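# Set a snap trap with three robot arms

## Task

Arm bases sit on the tabletop in the scene frame, in metres, with heading measured counter-clockwise from +x in degrees: arm1 at x=-0.06 y=-0.43 z=+0.72 heading +90; arm2 at x=-0.50 y=+0.00 z=+0.72 heading +0; arm3 at x=+0.58 y=+0.00 z=+0.72 heading +180. Arm the snap trap. Swing the hammer across to the opposite side so the hold-down bar keeps it back. Tip the yellow pedal up until the lip of its catch rests over the end of the bar. The trap must end up lying flat on the table. Any number of arms may help. The set state has to hold by itself: anything held in place only by a robot at the end does not count. Finish by releasing everything and moving the arms away.

## Robot and tools

Robots: three identical i2rt Big YAM arms named arm1, arm2 and arm3. Each has six revolute joints, a two-finger gripper and a wrist camera. With joints 1 and 6 at 0 and the hand level and pointing forward, the wrist camera rides on top of the hand and looks toward the fingertips. Reach is about 1.0 m from the joint-1 axis. Two fixed room cameras also exist: cam_high and cam_low.

Frames: one shared scene frame, origin on the floor, +z up, distances in metres. The table top is near z=0.72. Bases: arm1 at (-0.06, -0.43) facing +90 deg (toward +y), arm2 at (-0.50, 0.00) facing 0 deg (toward +x), arm3 at (+0.58, 0.00) facing 180 deg (toward -x). The hand point is halfway between the fingertips; the hand z axis runs along the fingers, and the fingers open and close along the hand y axis. Hand poses shown in results are computed from the URDF and the real base pose.

Tool execute_actions: arguments are "actions" (a list holding exactly one action, or empty) and optional "cameras". An action is an object keyed by robot name; each robot entry contains only "joints", an object of absolute joint targets keyed by name. So there is one separate entry per arm, and each entry names any subset of joint1_rad..joint6_rad (radians) and gripper_m (metres). These are targets to reach, not offsets. All named motions start at once and may finish at different moments; joints move at different speeds, so the hand can sweep a wide path. An empty list just returns state and images. "cameras" takes names from arm1_cam_wrist, arm2_cam_wrist, arm3_cam_wrist, cam_high, cam_low, all; omitted, null or ["all"] gives every camera, [] gives none. Unknown keys, unknown camera names or out-of-range values reject the whole call and nothing moves. Example: {"arm1": {"joints": {"gripper_m": 0.05}}, "arm2": {"joints": {"joint1_rad": 0.3}}}.

Joint ranges and done-tolerances: joint1_rad -2.879..2.879 (±0.045), rotation about the base, positive counter-clockwise seen from above, 0 means the arm extends along its base heading. joint2_rad 0..3.141 (±0.14), shoulder; 0 has the upper arm pointing back roughly level, increasing lifts it up and then forward. joint3_rad 0..3.019 (±0.09), elbow; 0 is fully folded, increasing opens it. joint4_rad -1.692..1.57 (±0.055), hand pitch, positive tilts fingers up. joint5_rad -1.57..1.57 (±0.03), sideways hand swing, positive toward the arm's right. joint6_rad -2.094..2.094 (±0.035), hand roll, positive clockwise viewed from behind the hand. gripper_m 0..0.093 (±0.003), fingertip gap; grip force is roughly 50-62 N per pad, lower on some units.

Other tools: wait(seconds 0..10) commands nothing and returns the same state and images; the scene keeps running. zoom_image(camera, region [x0,y0,x1,y1] in pixels, top-left origin, at most 504x504) enlarges part of that camera's most recent full image. read_manual(section "licences") only returns licence text. finished_scene(scene) closes the current scene for good and reports success; call it only once the trap stays set without help and the arms have let go and backed off.

Reading results: each call returns per-robot state (joint_positions, hand pose, joint torques) plus images in the order listed on the "pictures" line. joint_status tells how each commanded motion ended. "off_target": came to rest short and may still be pushing. "contact_stop" or "time_out": the joint gives up its target and holds where it is, though a timed-out joint may keep a nearby target (within 0.375, 0.375, 0.113, 0.225, 0.075, 0.3 rad for joints 1-6) and keep pushing, moving on if the path frees. "joint command not followed" with a "cause:" line means the self/inter-arm collision check blocked that arm's joint targets (gripper targets still run); such joints show "not_followed" and may be retried on later actions. on_its_own lists joints not commanded in this call; "held at" is the held target, not the current position. Torques are raw drive outputs with per-arm offset, scale and noise, never zero in free air, so treat them as rough hints. A joint omitted from an action keeps pursuing its previous target. Very small target changes may not move a joint. A joint supporting a load slowly sags.

Cautions: the arms do not stop on contact and can push hard; to relieve a push, command the joint to its reported position. Sustained pushing or load heats motors: a MOTOR HOT line appears from 85 °C, and at 100 °C that arm goes limp and drops (OVER-TEMPERATURE FAULT, joints marked limit_stop_at_motor_heat; resend targets afterward). Heating continues while you deliberate, since the robots keep holding the last command between replies. Never squeeze two arms together; hard arm-to-arm hits can also end the run, and the collision check ignores fingers, gripper housings and wrist cameras and may react late. Arms do not wait for each other. Do not knock the trap or anything else out of the work area, do not flip it, and avoid drops, slips, slams and hard pushes. If a result reports a stop, later motion calls in that same reply are skipped.

Each tool is called as name(argument=value, ...), one argument or row to a line, values as JSON.

## Session

I'll start by looking at the current state of the scene.

execute_actions(
  actions=[],
)

Scene clock: 0.00 s.
Joint torques (N m, as the arm reports them, + toward a larger angle): no reading
arm1.joint_positions: joint1_rad=-0.015 joint2_rad=+0.432 joint3_rad=+1.456 joint4_rad=-1.542 joint5_rad=-0.010 joint6_rad=+0.015 gripper_m=+0.095
arm1.joint_status: not commanded
arm1.hand: x=-0.0634 y=-0.3088 z=+1.3586 quat_wxyz=(-0.343, +0.617, -0.607, -0.364) (m; scene frame)
arm2.joint_positions: joint1_rad=+0.007 joint2_rad=+0.435 joint3_rad=+1.473 joint4_rad=-1.537 joint5_rad=-0.017 joint6_rad=+0.004 gripper_m=+0.094
arm2.joint_status: not commanded
arm2.hand: x=-0.3775 y=-0.0036 z=+1.3357 quat_wxyz=(-0.506, -0.007, -0.862, -0.006) (m; scene frame)
arm3.joint_positions: joint1_rad=-0.005 joint2_rad=+0.422 joint3_rad=+1.476 joint4_rad=-1.529 joint5_rad=-0.016 joint6_rad=+0.006 gripper_m=+0.094
arm3.joint_status: not commanded
arm3.hand: x=+0.4612 y=+0.0072 z=+1.3637 quat_wxyz=(-0.004, +0.857, -0.024, -0.516) (m; scene frame)
pictures: arm1_cam_wrist, arm2_cam_wrist, arm3_cam_wrist, cam_high, cam_low
Images, in order (width x height): arm1_cam_wrist 616x616, arm2_cam_wrist 616x616, arm3_cam_wrist 616x616, cam_high 504x504, cam_low 504x504.

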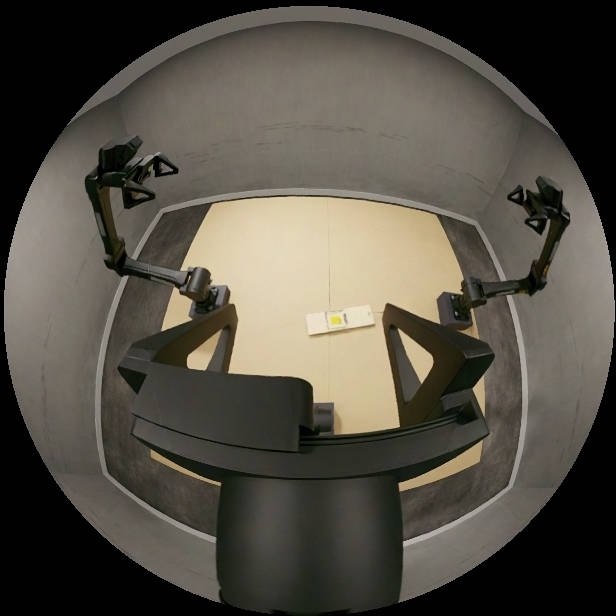

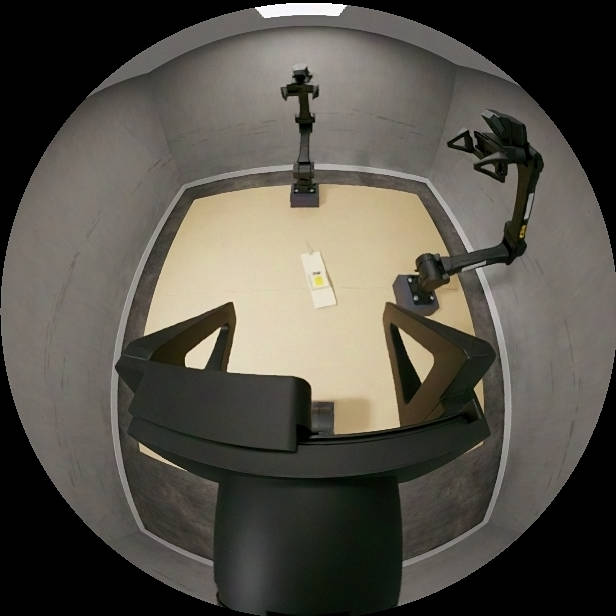

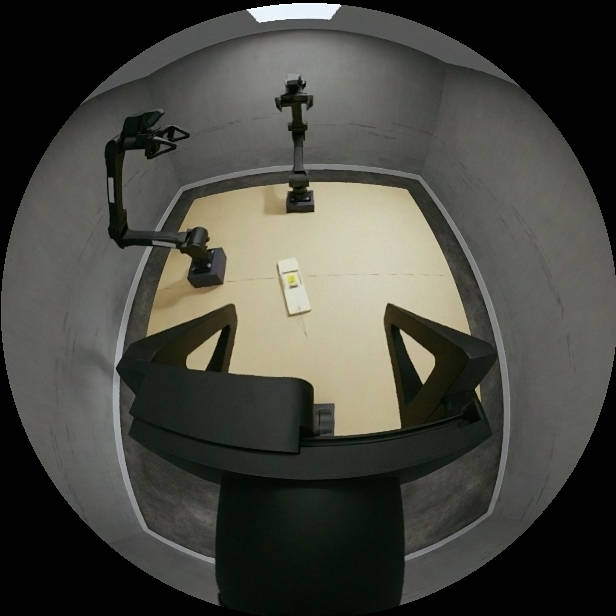

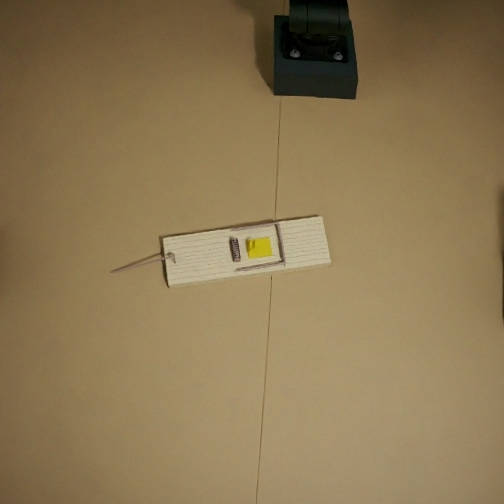

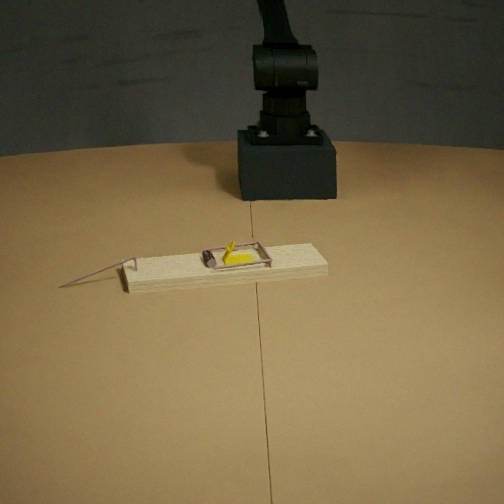

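zoom_image(
  camera="cam_high",
  region=[100, 190, 350, 310],
)

zoom_image(
  camera="cam_low",
  region=[50, 220, 340, 310],
)

zoom_image(
  camera="cam_low",
  region=[190, 230, 290, 280],
)

zoom_image(
  camera="cam_high",
  region=[215, 210, 305, 280],
)

Region (100, 190, 350, 310) of cam_high's 504x504 image, scaled by 2.016, with more detail than that image has; it fills the top 242 rows of this view, and the rest is white.

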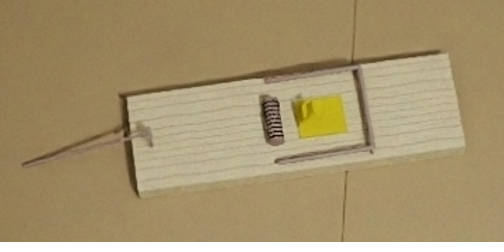

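Region (50, 220, 340, 310) of cam_low's 504x504 image, scaled by 1.738, with more detail than that image has; it fills the top 156 rows of this view, and the rest is white.

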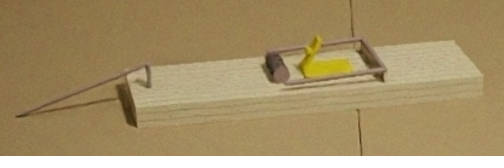

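Region (190, 230, 290, 280) of cam_low's 504x504 image, scaled by 5.040, with more detail than that image has.

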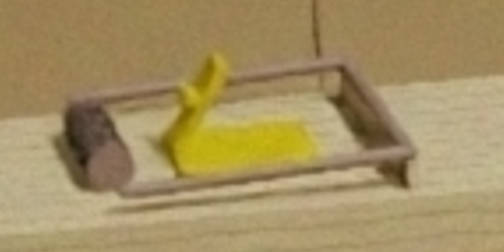

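Region (215, 210, 305, 280) of cam_high's 504x504 image, scaled by 5.600, with more detail than that image has.

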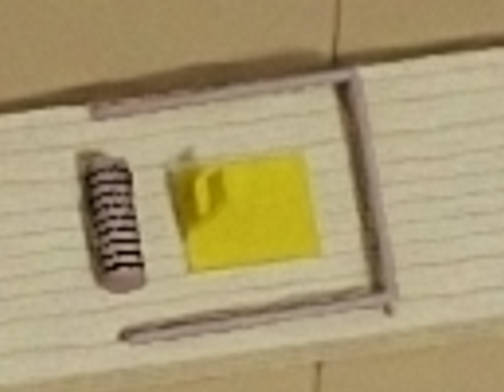

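execute_actions(
  actions=[
    {"arm1": {"joints": {"joint1_rad": -0.417, "joint2_rad": 0.707, "joint3_rad": 0.30, "joint4_rad": -0.432, "joint5_rad": 0, "joint6_rad": 0}}, "arm2": {"joints": {"joint1_rad": -0.118, "joint2_rad": 1.326, "joint3_rad": 0.787, "joint4_rad": -0.684, "joint5_rad": 0, "joint6_rad": 0}}, "arm3": {"joints": {"joint1_rad": -0.034, "joint2_rad": 1.151, "joint3_rad": 0.622, "joint4_rad": -0.779, "joint5_rad": 0, "joint6_rad": 0}}},
  ],
)

Scene clock: 121.70 s.
Joint torques (N m, as the arm reports them, + toward a larger angle): arm1=[-1.01 -1.34 10.58  2.78  0.14 -0.16] | arm2=[-1.52 -5.58  8.72  1.25  0.1  -0.09] | arm3=[-0.8  -8.99  7.51  1.6   0.3  -0.07]
arm1.joint_positions: joint1_rad=-0.416 joint2_rad=+0.715 joint3_rad=+0.293 joint4_rad=-0.453 joint5_rad=-0.003 joint6_rad=+0.014 gripper_m=+0.095
arm1.joint_status: all done
arm1.hand: x=+0.0452 y=-0.1629 z=+0.8876 quat_wxyz=(-0.278, +0.524, -0.781, -0.194) (m; scene frame)
arm2.joint_positions: joint1_rad=-0.114 joint2_rad=+1.319 joint3_rad=+0.779 joint4_rad=-0.696 joint5_rad=-0.002 joint6_rad=+0.004 gripper_m=+0.094
arm2.joint_status: all done
arm2.hand: x=-0.1015 y=-0.0564 z=+0.8551 quat_wxyz=(-0.161, -0.071, -0.984, +0.007) (m; scene frame)
arm3.joint_positions: joint1_rad=-0.021 joint2_rad=+1.154 joint3_rad=+0.634 joint4_rad=-0.792 joint5_rad=-0.004 joint6_rad=+0.006 gripper_m=+0.094
arm3.joint_status: all done
arm3.hand: x=+0.2547 y=+0.0234 z=+0.8707 quat_wxyz=(+0.001, +0.992, -0.038, -0.123) (m; scene frame)
pictures: arm1_cam_wrist, arm2_cam_wrist, arm3_cam_wrist, cam_high, cam_low
Images, in order (width x height): arm1_cam_wrist 616x616, arm2_cam_wrist 616x616, arm3_cam_wrist 616x616, cam_high 504x504, cam_low 504x504.

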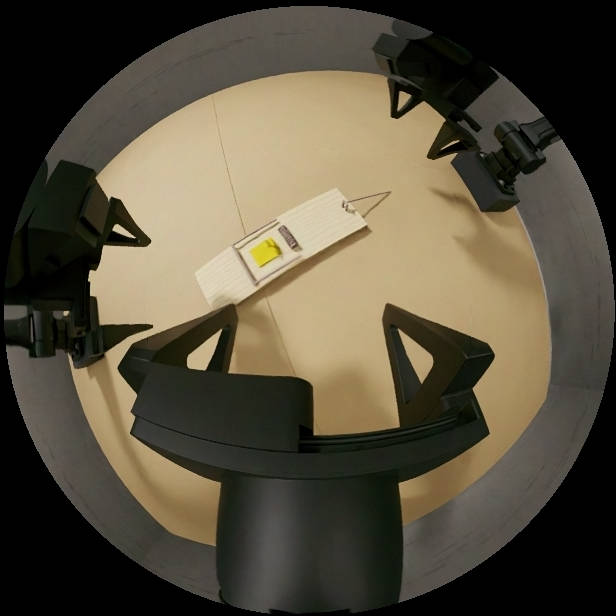

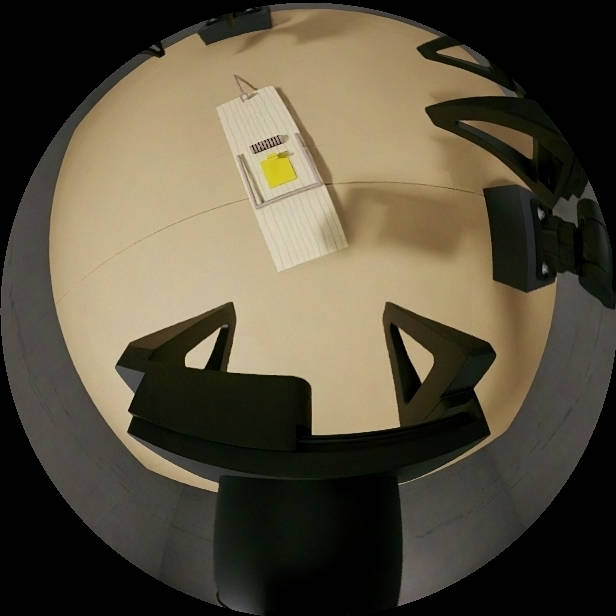

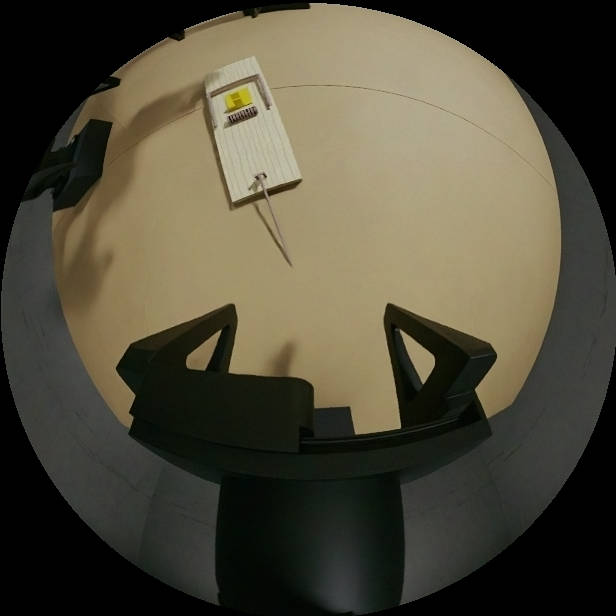

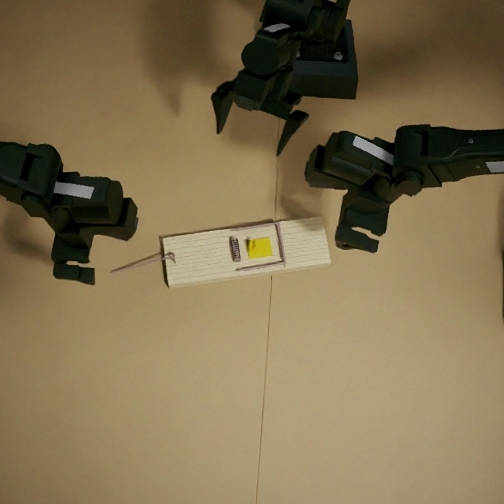

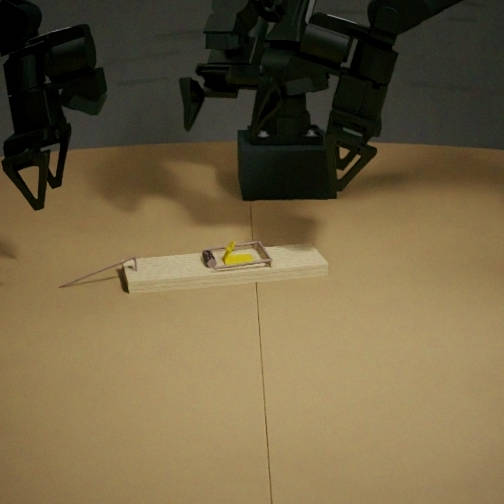

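zoom_image(
  camera="arm1_cam_wrist",
  region=[180, 170, 410, 320],
)

zoom_image(
  camera="arm2_cam_wrist",
  region=[190, 60, 400, 290],
)

zoom_image(
  camera="arm3_cam_wrist",
  region=[170, 40, 400, 290],
)

Region (180, 170, 410, 320) of arm1_cam_wrist's 616x616 image, scaled by 2.191, with more detail than that image has; it fills the top 329 rows of this view, and the rest is white.

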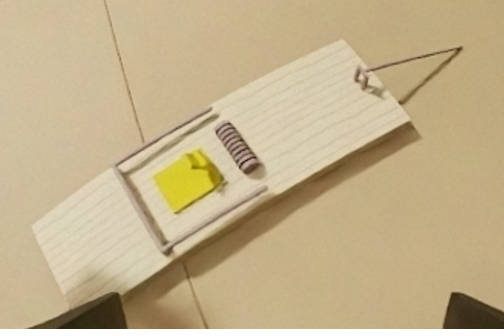

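Region (190, 60, 400, 290) of arm2_cam_wrist's 616x616 image, scaled by 2.191, with more detail than that image has; it fills the left 460 columns of this view, and the rest is white.

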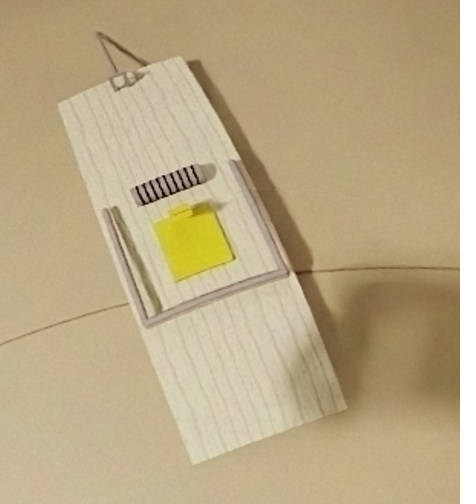

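Region (170, 40, 400, 290) of arm3_cam_wrist's 616x616 image, scaled by 2.016, with more detail than that image has; it fills the left 464 columns of this view, and the rest is white.

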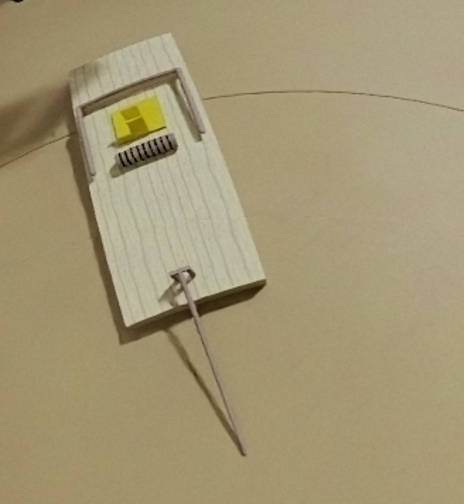

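execute_actions(
  actions=[
    {"arm1": {"joints": {"joint1_rad": -0.52, "gripper_m": 0.0}}, "arm2": {"joints": {"joint1_rad": -0.2545, "joint2_rad": 1.35, "joint3_rad": 0.55, "joint4_rad": 0.25, "joint5_rad": -0.40, "joint6_rad": -0.268, "gripper_m": 0.093}}, "arm3": {"joints": {"joint1_rad": 0.09, "joint2_rad": 1.5, "joint3_rad": 0.97, "joint4_rad": -0.77, "joint5_rad": -0.037, "joint6_rad": 1.433, "gripper_m": 0.024}}},
  ],
  cameras=[],
)

execute_actions(
  actions=[
    {"arm2": {"joints": {"joint2_rad": 1.634, "joint3_rad": 0.43, "joint4_rad": 0.601}}},
  ],
)

Scene clock: 243.80 s.
Joint torques (N m, as the arm reports them, + toward a larger angle): arm1=[-1.14 -1.33 10.49  2.86  0.13 -0.15] | arm2=[-0.83 -5.25  8.18  2.33 -0.33 -0.18] | arm3=[  0.47 -12.73  11.67   1.09   0.07   0.05]
arm1.joint_positions: joint1_rad=-0.519 joint2_rad=+0.715 joint3_rad=+0.293 joint4_rad=-0.453 joint5_rad=-0.003 joint6_rad=+0.014 gripper_m=+0.001
arm1.joint_status: all done
arm1.hand: x=+0.0719 y=-0.1751 z=+0.8876 quat_wxyz=(-0.288, +0.484, -0.807, -0.179) (m; scene frame)
arm2.joint_positions: joint1_rad=-0.260 joint2_rad=+1.350 joint3_rad=+0.539 joint4_rad=+0.234 joint5_rad=-0.397 joint6_rad=-0.256 gripper_m=+0.093
arm2.joint_status: all done
arm2.hand: x=-0.0358 y=-0.0678 z=+0.8798 quat_wxyz=(-0.493, +0.079, -0.865, -0.046) (m; scene frame)
arm3.joint_positions: joint1_rad=+0.087 joint2_rad=+1.482 joint3_rad=+0.930 joint4_rad=-0.774 joint5_rad=-0.034 joint6_rad=+1.425 gripper_m=+0.024
arm3.joint_status: all done
arm3.hand: x=+0.1387 y=-0.0208 z=+0.8676 quat_wxyz=(+0.092, +0.764, -0.634, -0.073) (m; scene frame)
pictures: none
No camera images: the call's "cameras" was empty. Leave "cameras" out to get every camera's image.

Scene clock: 244.90 s.
Joint torques (N m, as the arm reports them, + toward a larger angle): arm1=[-0.91 -1.25 10.55  2.82  0.12 -0.13] | arm2=[-0.83 -6.97  4.82  2.28 -0.31 -0.18] | arm3=[  0.46 -12.75  11.67   1.08   0.08   0.03]
arm1.joint_positions: joint1_rad=-0.519 joint2_rad=+0.715 joint3_rad=+0.293 joint4_rad=-0.453 joint5_rad=-0.003 joint6_rad=+0.014 gripper_m=+0.001
arm1.joint_status: not commanded
arm1.hand: x=+0.0719 y=-0.1751 z=+0.8876 quat_wxyz=(-0.288, +0.484, -0.807, -0.179) (m; scene frame)
arm2.joint_positions: joint1_rad=-0.260 joint2_rad=+1.639 joint3_rad=+0.426 joint4_rad=+0.585 joint5_rad=-0.398 joint6_rad=-0.256 gripper_m=+0.093
arm2.joint_status: all done
arm2.hand: x=-0.0618 y=-0.0597 z=+0.7783 quat_wxyz=(-0.472, +0.075, -0.877, -0.054) (m; scene frame)
arm3.joint_positions: joint1_rad=+0.087 joint2_rad=+1.482 joint3_rad=+0.930 joint4_rad=-0.774 joint5_rad=-0.034 joint6_rad=+1.426 gripper_m=+0.024
arm3.joint_status: not commanded
arm3.hand: x=+0.1387 y=-0.0208 z=+0.8676 quat_wxyz=(+0.092, +0.764, -0.635, -0.073) (m; scene frame)
pictures: arm1_cam_wrist, arm2_cam_wrist, arm3_cam_wrist, cam_high, cam_low
Images, in order (width x height): arm1_cam_wrist 616x616, arm2_cam_wrist 616x616, arm3_cam_wrist 616x616, cam_high 504x504, cam_low 504x504.

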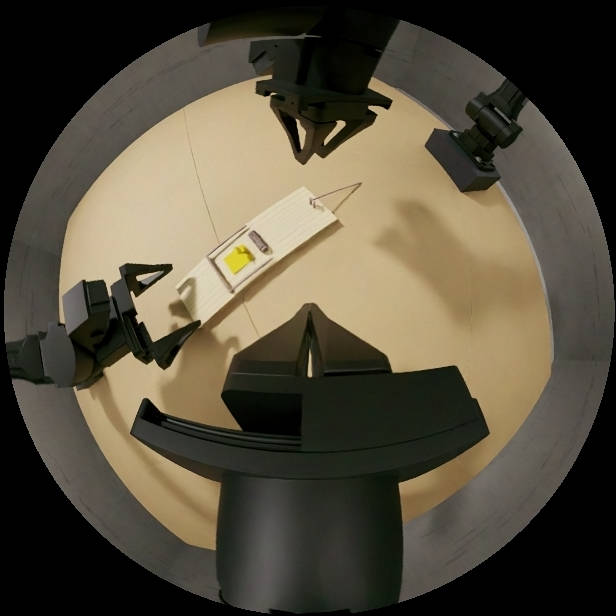

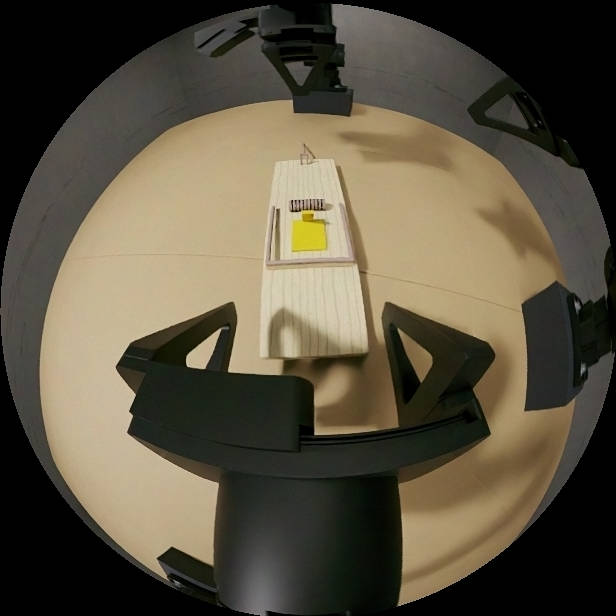

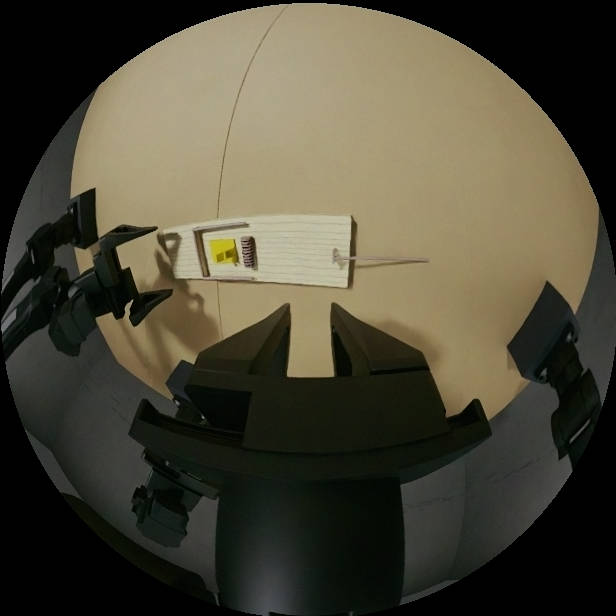

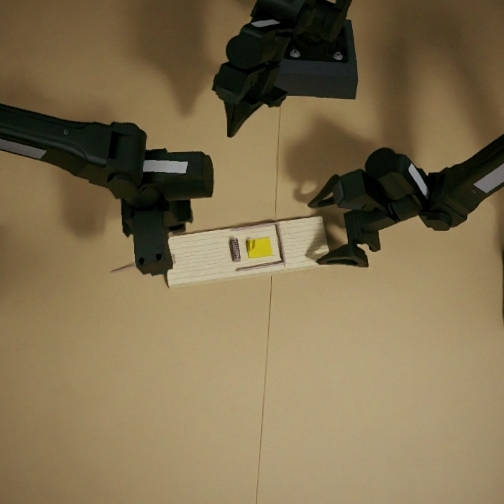

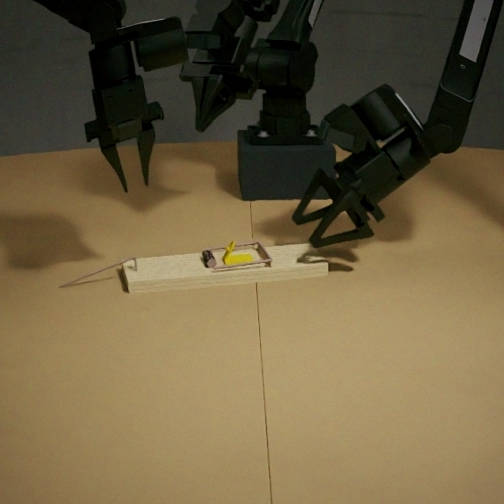

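zoom_image(
  camera="arm2_cam_wrist",
  region=[190, 130, 430, 380],
)

Region (190, 130, 430, 380) of arm2_cam_wrist's 616x616 image, scaled by 2.016, with more detail than that image has; it fills the left 484 columns of this view, and the rest is white.

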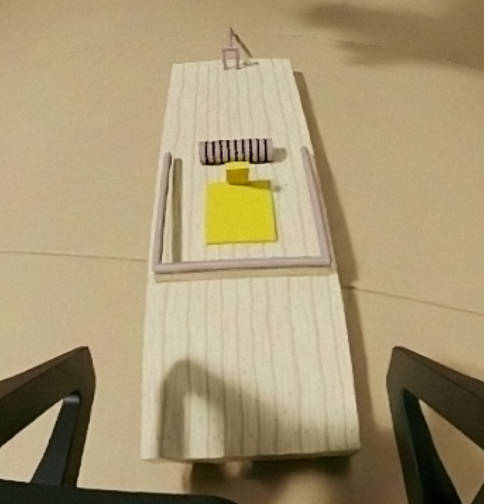

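zoom_image(
  camera="arm2_cam_wrist",
  region=[255, 190, 365, 280],
)

zoom_image(
  camera="arm3_cam_wrist",
  region=[170, 205, 290, 295],
)

zoom_image(
  camera="arm1_cam_wrist",
  region=[190, 215, 290, 305],
)

Region (255, 190, 365, 280) of arm2_cam_wrist's 616x616 image, scaled by 4.582, with more detail than that image has; it fills the top 412 rows of this view, and the rest is white.

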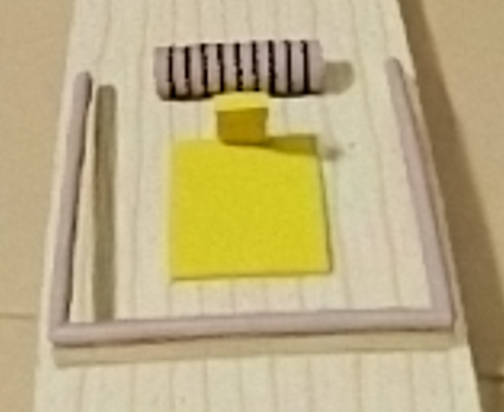

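Region (170, 205, 290, 295) of arm3_cam_wrist's 616x616 image, scaled by 4.200, with more detail than that image has; it fills the top 378 rows of this view, and the rest is white.

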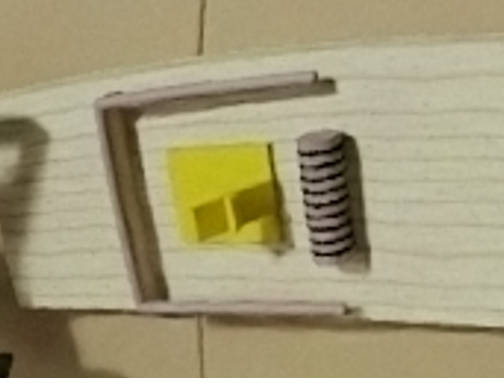

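Region (190, 215, 290, 305) of arm1_cam_wrist's 616x616 image, scaled by 5.040, with more detail than that image has; it fills the top 454 rows of this view, and the rest is white.

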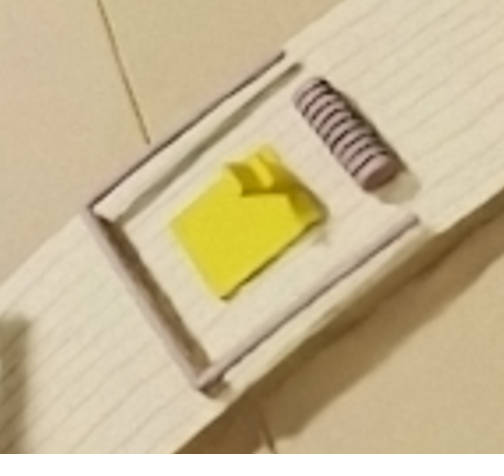

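execute_actions(
  actions=[
    {"arm2": {"joints": {"joint1_rad": -0.274, "joint2_rad": 1.75, "joint3_rad": 0.445, "joint4_rad": 0.713, "joint5_rad": -0.443, "joint6_rad": -0.32}}},
  ],
  cameras=["arm2_cam_wrist", "cam_low", "cam_high"],
)

Scene clock: 284.93 s.
Joint torques (N m, as the arm reports them, + toward a larger angle): arm1=[-1.12 -1.16 10.44  2.93  0.11 -0.17] | arm2=[-1.7  -7.05  5.04  2.25 -0.35 -0.17] | arm3=[  0.44 -12.7   11.66   1.09   0.07   0.03]
arm1.joint_positions: joint1_rad=-0.519 joint2_rad=+0.715 joint3_rad=+0.293 joint4_rad=-0.453 joint5_rad=-0.003 joint6_rad=+0.014 gripper_m=+0.001
arm1.joint_status: not commanded
arm1.hand: x=+0.0719 y=-0.1751 z=+0.8876 quat_wxyz=(-0.288, +0.484, -0.807, -0.179) (m; scene frame)
arm2.joint_positions: joint1_rad=-0.265 joint2_rad=+1.751 joint3_rad=+0.426 joint4_rad=+0.697 joint5_rad=-0.440 joint6_rad=-0.308 gripper_m=+0.093
arm2.joint_status: all done
arm2.hand: x=-0.0624 y=-0.0544 z=+0.7545 quat_wxyz=(-0.477, +0.105, -0.871, -0.059) (m; scene frame)
arm3.joint_positions: joint1_rad=+0.087 joint2_rad=+1.482 joint3_rad=+0.930 joint4_rad=-0.774 joint5_rad=-0.034 joint6_rad=+1.426 gripper_m=+0.024
arm3.joint_status: not commanded
arm3.hand: x=+0.1387 y=-0.0208 z=+0.8676 quat_wxyz=(+0.092, +0.764, -0.635, -0.073) (m; scene frame)
pictures: arm2_cam_wrist, cam_high, cam_low
Images, in order (width x height): arm2_cam_wrist 616x616, cam_high 504x504, cam_low 504x504.

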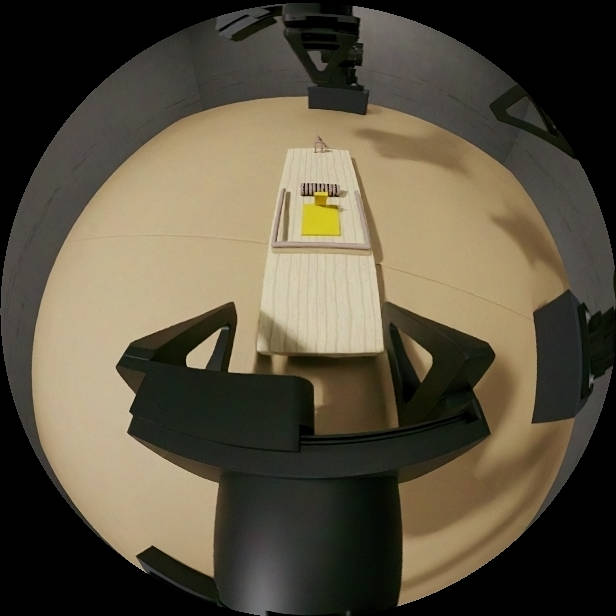

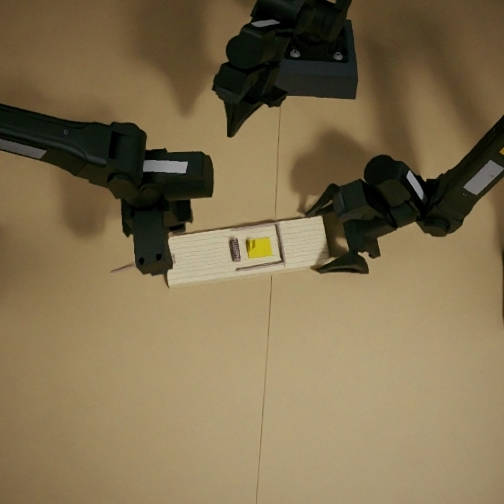

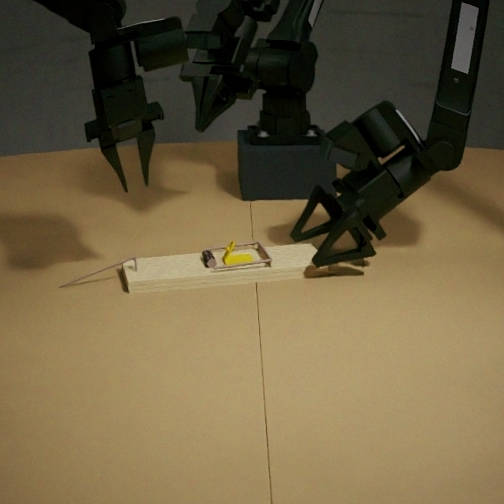

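execute_actions(
  actions=[
    {"arm2": {"joints": {"joint1_rad": -0.292, "joint3_rad": 0.468}}},
  ],
  cameras=["arm2_cam_wrist", "cam_low"],
)

Scene clock: 291.87 s.
Joint torques (N m, as the arm reports them, + toward a larger angle): arm1=[-0.46 -1.47 10.61  2.9   0.09 -0.18] | arm2=[-1.52 -7.11  5.73  2.21 -0.33 -0.19] | arm3=[  0.49 -12.71  11.67   1.09   0.07   0.04]
arm1.joint_positions: joint1_rad=-0.519 joint2_rad=+0.715 joint3_rad=+0.293 joint4_rad=-0.453 joint5_rad=-0.003 joint6_rad=+0.014 gripper_m=+0.001
arm1.joint_status: not commanded
arm1.hand: x=+0.0719 y=-0.1751 z=+0.8876 quat_wxyz=(-0.288, +0.484, -0.807, -0.179) (m; scene frame)
arm2.joint_positions: joint1_rad=-0.286 joint2_rad=+1.751 joint3_rad=+0.442 joint4_rad=+0.698 joint5_rad=-0.441 joint6_rad=-0.308 gripper_m=+0.093
arm2.joint_status: all done
arm2.hand: x=-0.0558 y=-0.0660 z=+0.7590 quat_wxyz=(-0.484, +0.098, -0.868, -0.051) (m; scene frame)
arm3.joint_positions: joint1_rad=+0.087 joint2_rad=+1.482 joint3_rad=+0.930 joint4_rad=-0.774 joint5_rad=-0.034 joint6_rad=+1.426 gripper_m=+0.024
arm3.joint_status: not commanded
arm3.hand: x=+0.1387 y=-0.0208 z=+0.8676 quat_wxyz=(+0.092, +0.764, -0.635, -0.073) (m; scene frame)
pictures: arm2_cam_wrist, cam_low
Images, in order (width x height): arm2_cam_wrist 616x616, cam_low 504x504.

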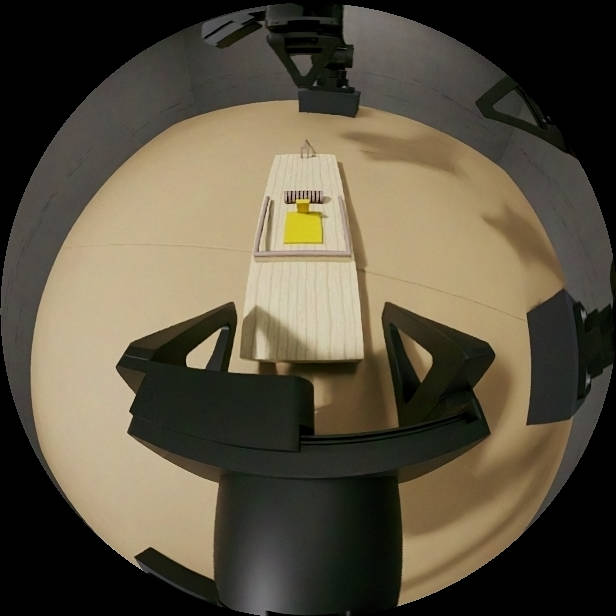

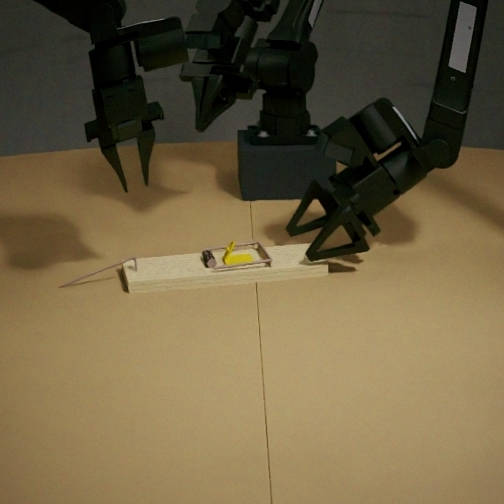

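execute_actions(
  actions=[
    {"arm2": {"joints": {"joint1_rad": -0.268}}},
  ],
  cameras=[],
)

Scene clock: 303.03 s.
Joint torques (N m, as the arm reports them, + toward a larger angle): arm1=[-0.73 -1.42 10.59  2.88  0.09 -0.16] | arm2=[-0.71 -6.82  5.58  2.28 -0.32 -0.17] | arm3=[  0.46 -12.73  11.66   1.09   0.07   0.03]
arm1.joint_positions: joint1_rad=-0.519 joint2_rad=+0.715 joint3_rad=+0.293 joint4_rad=-0.453 joint5_rad=-0.003 joint6_rad=+0.014 gripper_m=+0.001
arm1.joint_status: not commanded
arm1.hand: x=+0.0719 y=-0.1751 z=+0.8876 quat_wxyz=(-0.288, +0.484, -0.807, -0.179) (m; scene frame)
arm2.joint_positions: joint1_rad=-0.276 joint2_rad=+1.751 joint3_rad=+0.442 joint4_rad=+0.698 joint5_rad=-0.441 joint6_rad=-0.308 gripper_m=+0.093
arm2.joint_status: all done
arm2.hand: x=-0.0553 y=-0.0619 z=+0.7590 quat_wxyz=(-0.484, +0.102, -0.868, -0.053) (m; scene frame)
arm3.joint_positions: joint1_rad=+0.087 joint2_rad=+1.482 joint3_rad=+0.930 joint4_rad=-0.774 joint5_rad=-0.034 joint6_rad=+1.426 gripper_m=+0.024
arm3.joint_status: not commanded
arm3.hand: x=+0.1387 y=-0.0208 z=+0.8676 quat_wxyz=(+0.092, +0.764, -0.635, -0.073) (m; scene frame)
pictures: none
No camera images: the call's "cameras" was empty. Leave "cameras" out to get every camera's image.

execute_actions(
  actions=[
    {"arm2": {"joints": {"joint2_rad": 1.845, "joint4_rad": 0.80}}},
  ],
  cameras=["arm2_cam_wrist", "cam_low", "arm1_cam_wrist"],
)

Scene clock: 305.97 s.
Joint torques (N m, as the arm reports them, + toward a larger angle): arm1=[-1.23 -1.37 10.49  2.91  0.11 -0.15] | arm2=[-0.73 -7.31  4.76  2.34 -0.28 -0.19] | arm3=[  0.45 -12.71  11.68   1.08   0.07   0.03]
arm1.joint_positions: joint1_rad=-0.519 joint2_rad=+0.715 joint3_rad=+0.293 joint4_rad=-0.453 joint5_rad=-0.003 joint6_rad=+0.014 gripper_m=+0.001
arm1.joint_status: not commanded
arm1.hand: x=+0.0719 y=-0.1751 z=+0.8876 quat_wxyz=(-0.288, +0.484, -0.807, -0.179) (m; scene frame)
arm2.joint_positions: joint1_rad=-0.276 joint2_rad=+1.843 joint3_rad=+0.444 joint4_rad=+0.784 joint5_rad=-0.442 joint6_rad=-0.308 gripper_m=+0.093
arm2.joint_status: all done
arm2.hand: x=-0.0567 y=-0.0609 z=+0.7373 quat_wxyz=(-0.483, +0.102, -0.868, -0.055) (m; scene frame)
arm3.joint_positions: joint1_rad=+0.087 joint2_rad=+1.482 joint3_rad=+0.930 joint4_rad=-0.774 joint5_rad=-0.034 joint6_rad=+1.426 gripper_m=+0.024
arm3.joint_status: not commanded
arm3.hand: x=+0.1387 y=-0.0208 z=+0.8676 quat_wxyz=(+0.092, +0.764, -0.635, -0.073) (m; scene frame)
pictures: arm1_cam_wrist, arm2_cam_wrist, cam_low
Images, in order (width x height): arm1_cam_wrist 616x616, arm2_cam_wrist 616x616, cam_low 504x504.

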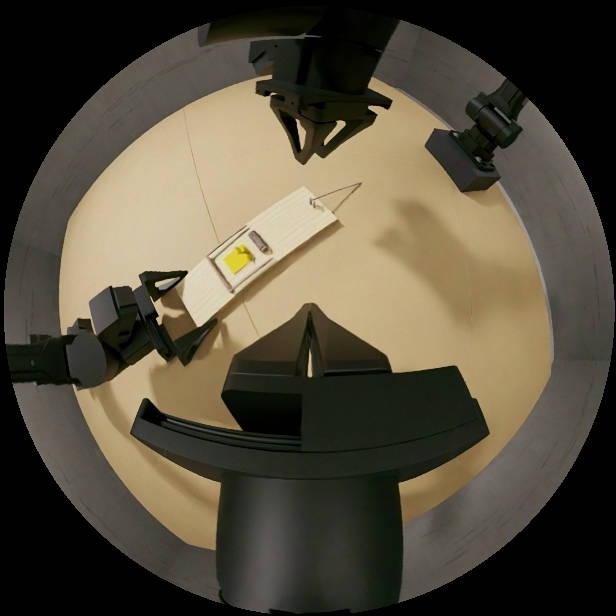

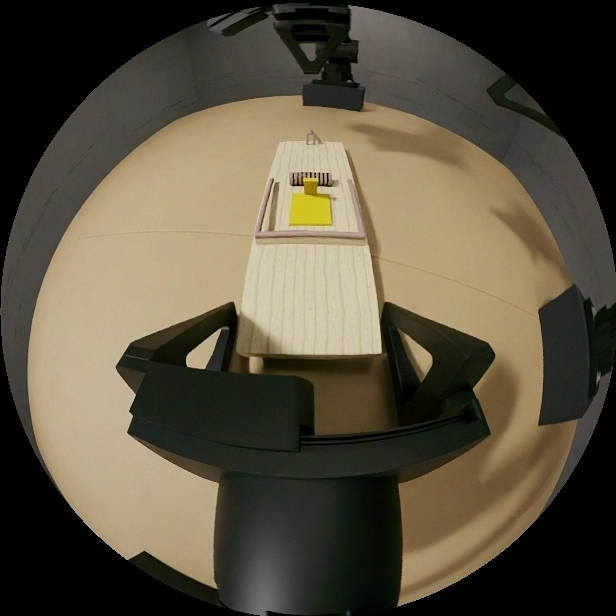

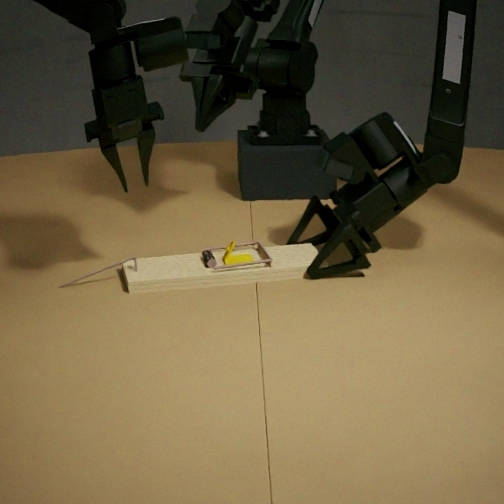

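zoom_image(
  camera="cam_low",
  region=[250, 190, 400, 300],
)

zoom_image(
  camera="arm2_cam_wrist",
  region=[200, 220, 420, 390],
)

Region (250, 190, 400, 300) of cam_low's 504x504 image, scaled by 3.360, with more detail than that image has; it fills the top 370 rows of this view, and the rest is white.

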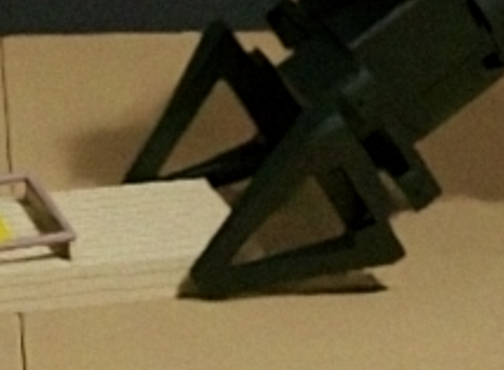

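Region (200, 220, 420, 390) of arm2_cam_wrist's 616x616 image, scaled by 2.291, with more detail than that image has; it fills the top 389 rows of this view, and the rest is white.

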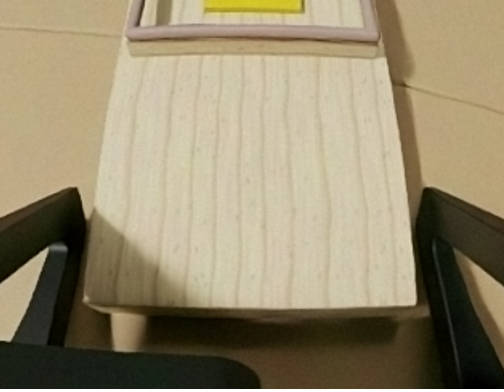

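execute_actions(
  actions=[
    {"arm2": {"joints": {"gripper_m": 0.07}}, "arm3": {"joints": {"joint1_rad": 0.113, "joint2_rad": 1.865, "joint3_rad": 1.31, "joint4_rad": -0.71}}},
  ],
)

Scene clock: 320.30 s.
Joint torques (N m, as the arm reports them, + toward a larger angle): arm1=[-0.99 -1.24 10.55  2.73  0.1  -0.18] | arm2=[-1.01 -7.25  4.8   2.29 -0.26 -0.18] | arm3=[  1.2  -19.29  12.02   1.15   0.07   0.02]
arm1.joint_positions: joint1_rad=-0.519 joint2_rad=+0.715 joint3_rad=+0.293 joint4_rad=-0.453 joint5_rad=-0.003 joint6_rad=+0.014 gripper_m=+0.001
arm1.joint_status: not commanded
arm1.hand: x=+0.0719 y=-0.1751 z=+0.8876 quat_wxyz=(-0.288, +0.484, -0.807, -0.179) (m; scene frame)
arm2.joint_positions: joint1_rad=-0.276 joint2_rad=+1.843 joint3_rad=+0.444 joint4_rad=+0.785 joint5_rad=-0.442 joint6_rad=-0.309 gripper_m=+0.079
arm2.joint_status: gripper_m off_target (ended at +0.079, target +0.070)
arm2.hand: x=-0.0567 y=-0.0610 z=+0.7374 quat_wxyz=(-0.483, +0.102, -0.868, -0.054) (m; scene frame)
arm3.joint_positions: joint1_rad=+0.101 joint2_rad=+1.853 joint3_rad=+1.263 joint4_rad=-0.715 joint5_rad=-0.034 joint6_rad=+1.427 gripper_m=+0.024
arm3.joint_status: all done
arm3.hand: x=+0.0060 y=-0.0340 z=+0.8166 quat_wxyz=(+0.100, +0.767, -0.629, -0.080) (m; scene frame)
pictures: arm1_cam_wrist, arm2_cam_wrist, arm3_cam_wrist, cam_high, cam_low
Images, in order (width x height): arm1_cam_wrist 616x616, arm2_cam_wrist 616x616, arm3_cam_wrist 616x616, cam_high 504x504, cam_low 504x504.

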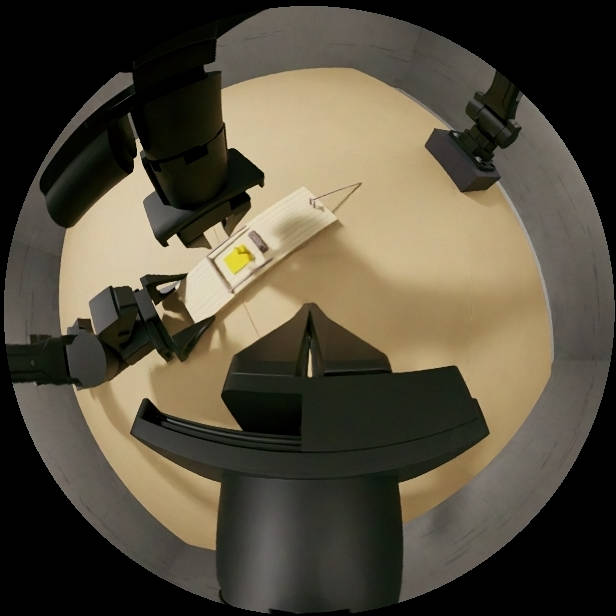

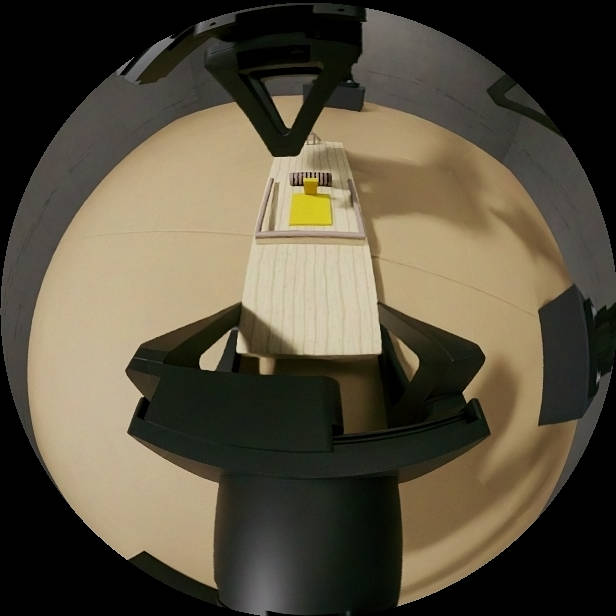

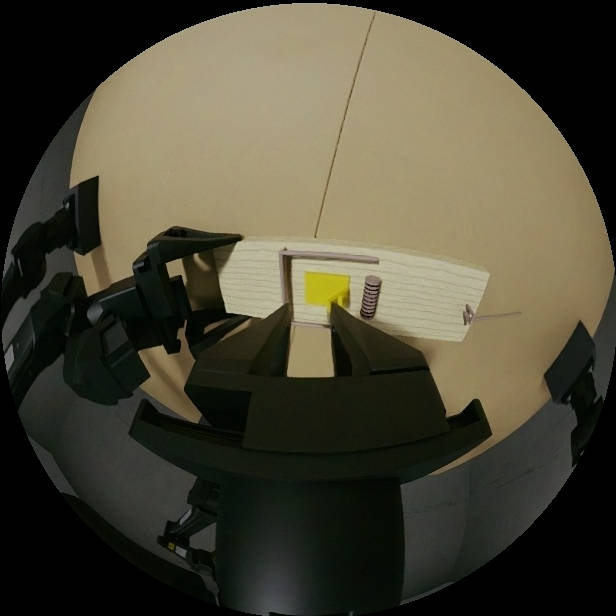

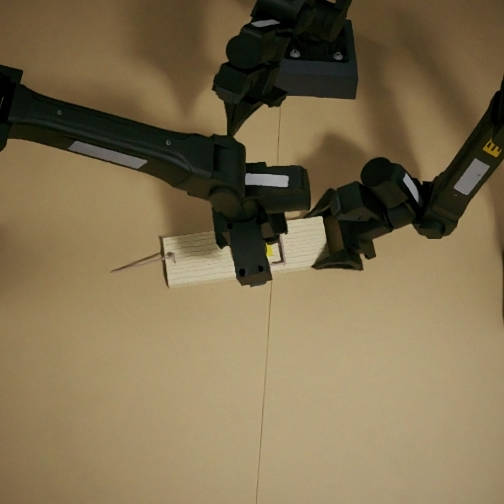

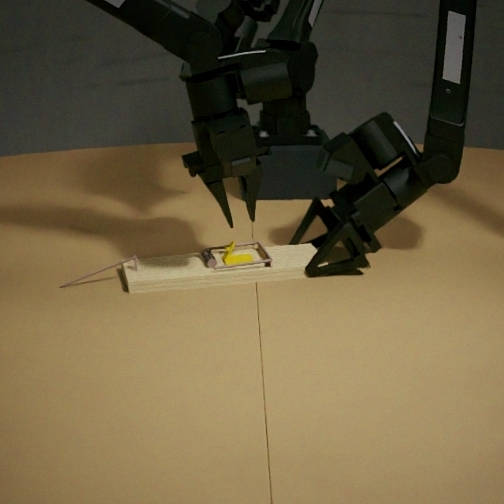

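zoom_image(
  camera="arm3_cam_wrist",
  region=[230, 230, 410, 380],
)

zoom_image(
  camera="cam_low",
  region=[180, 170, 330, 290],
)

Region (230, 230, 410, 380) of arm3_cam_wrist's 616x616 image, scaled by 2.800, with more detail than that image has.

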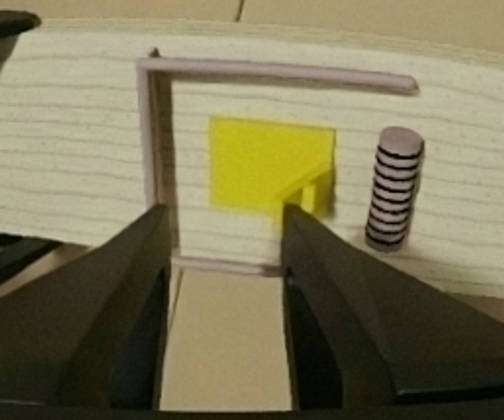

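Region (180, 170, 330, 290) of cam_low's 504x504 image, scaled by 3.360, with more detail than that image has; it fills the top 403 rows of this view, and the rest is white.

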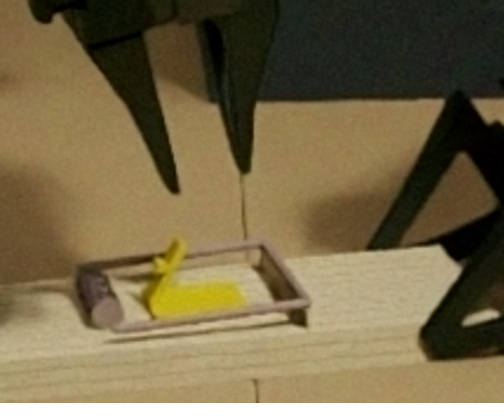

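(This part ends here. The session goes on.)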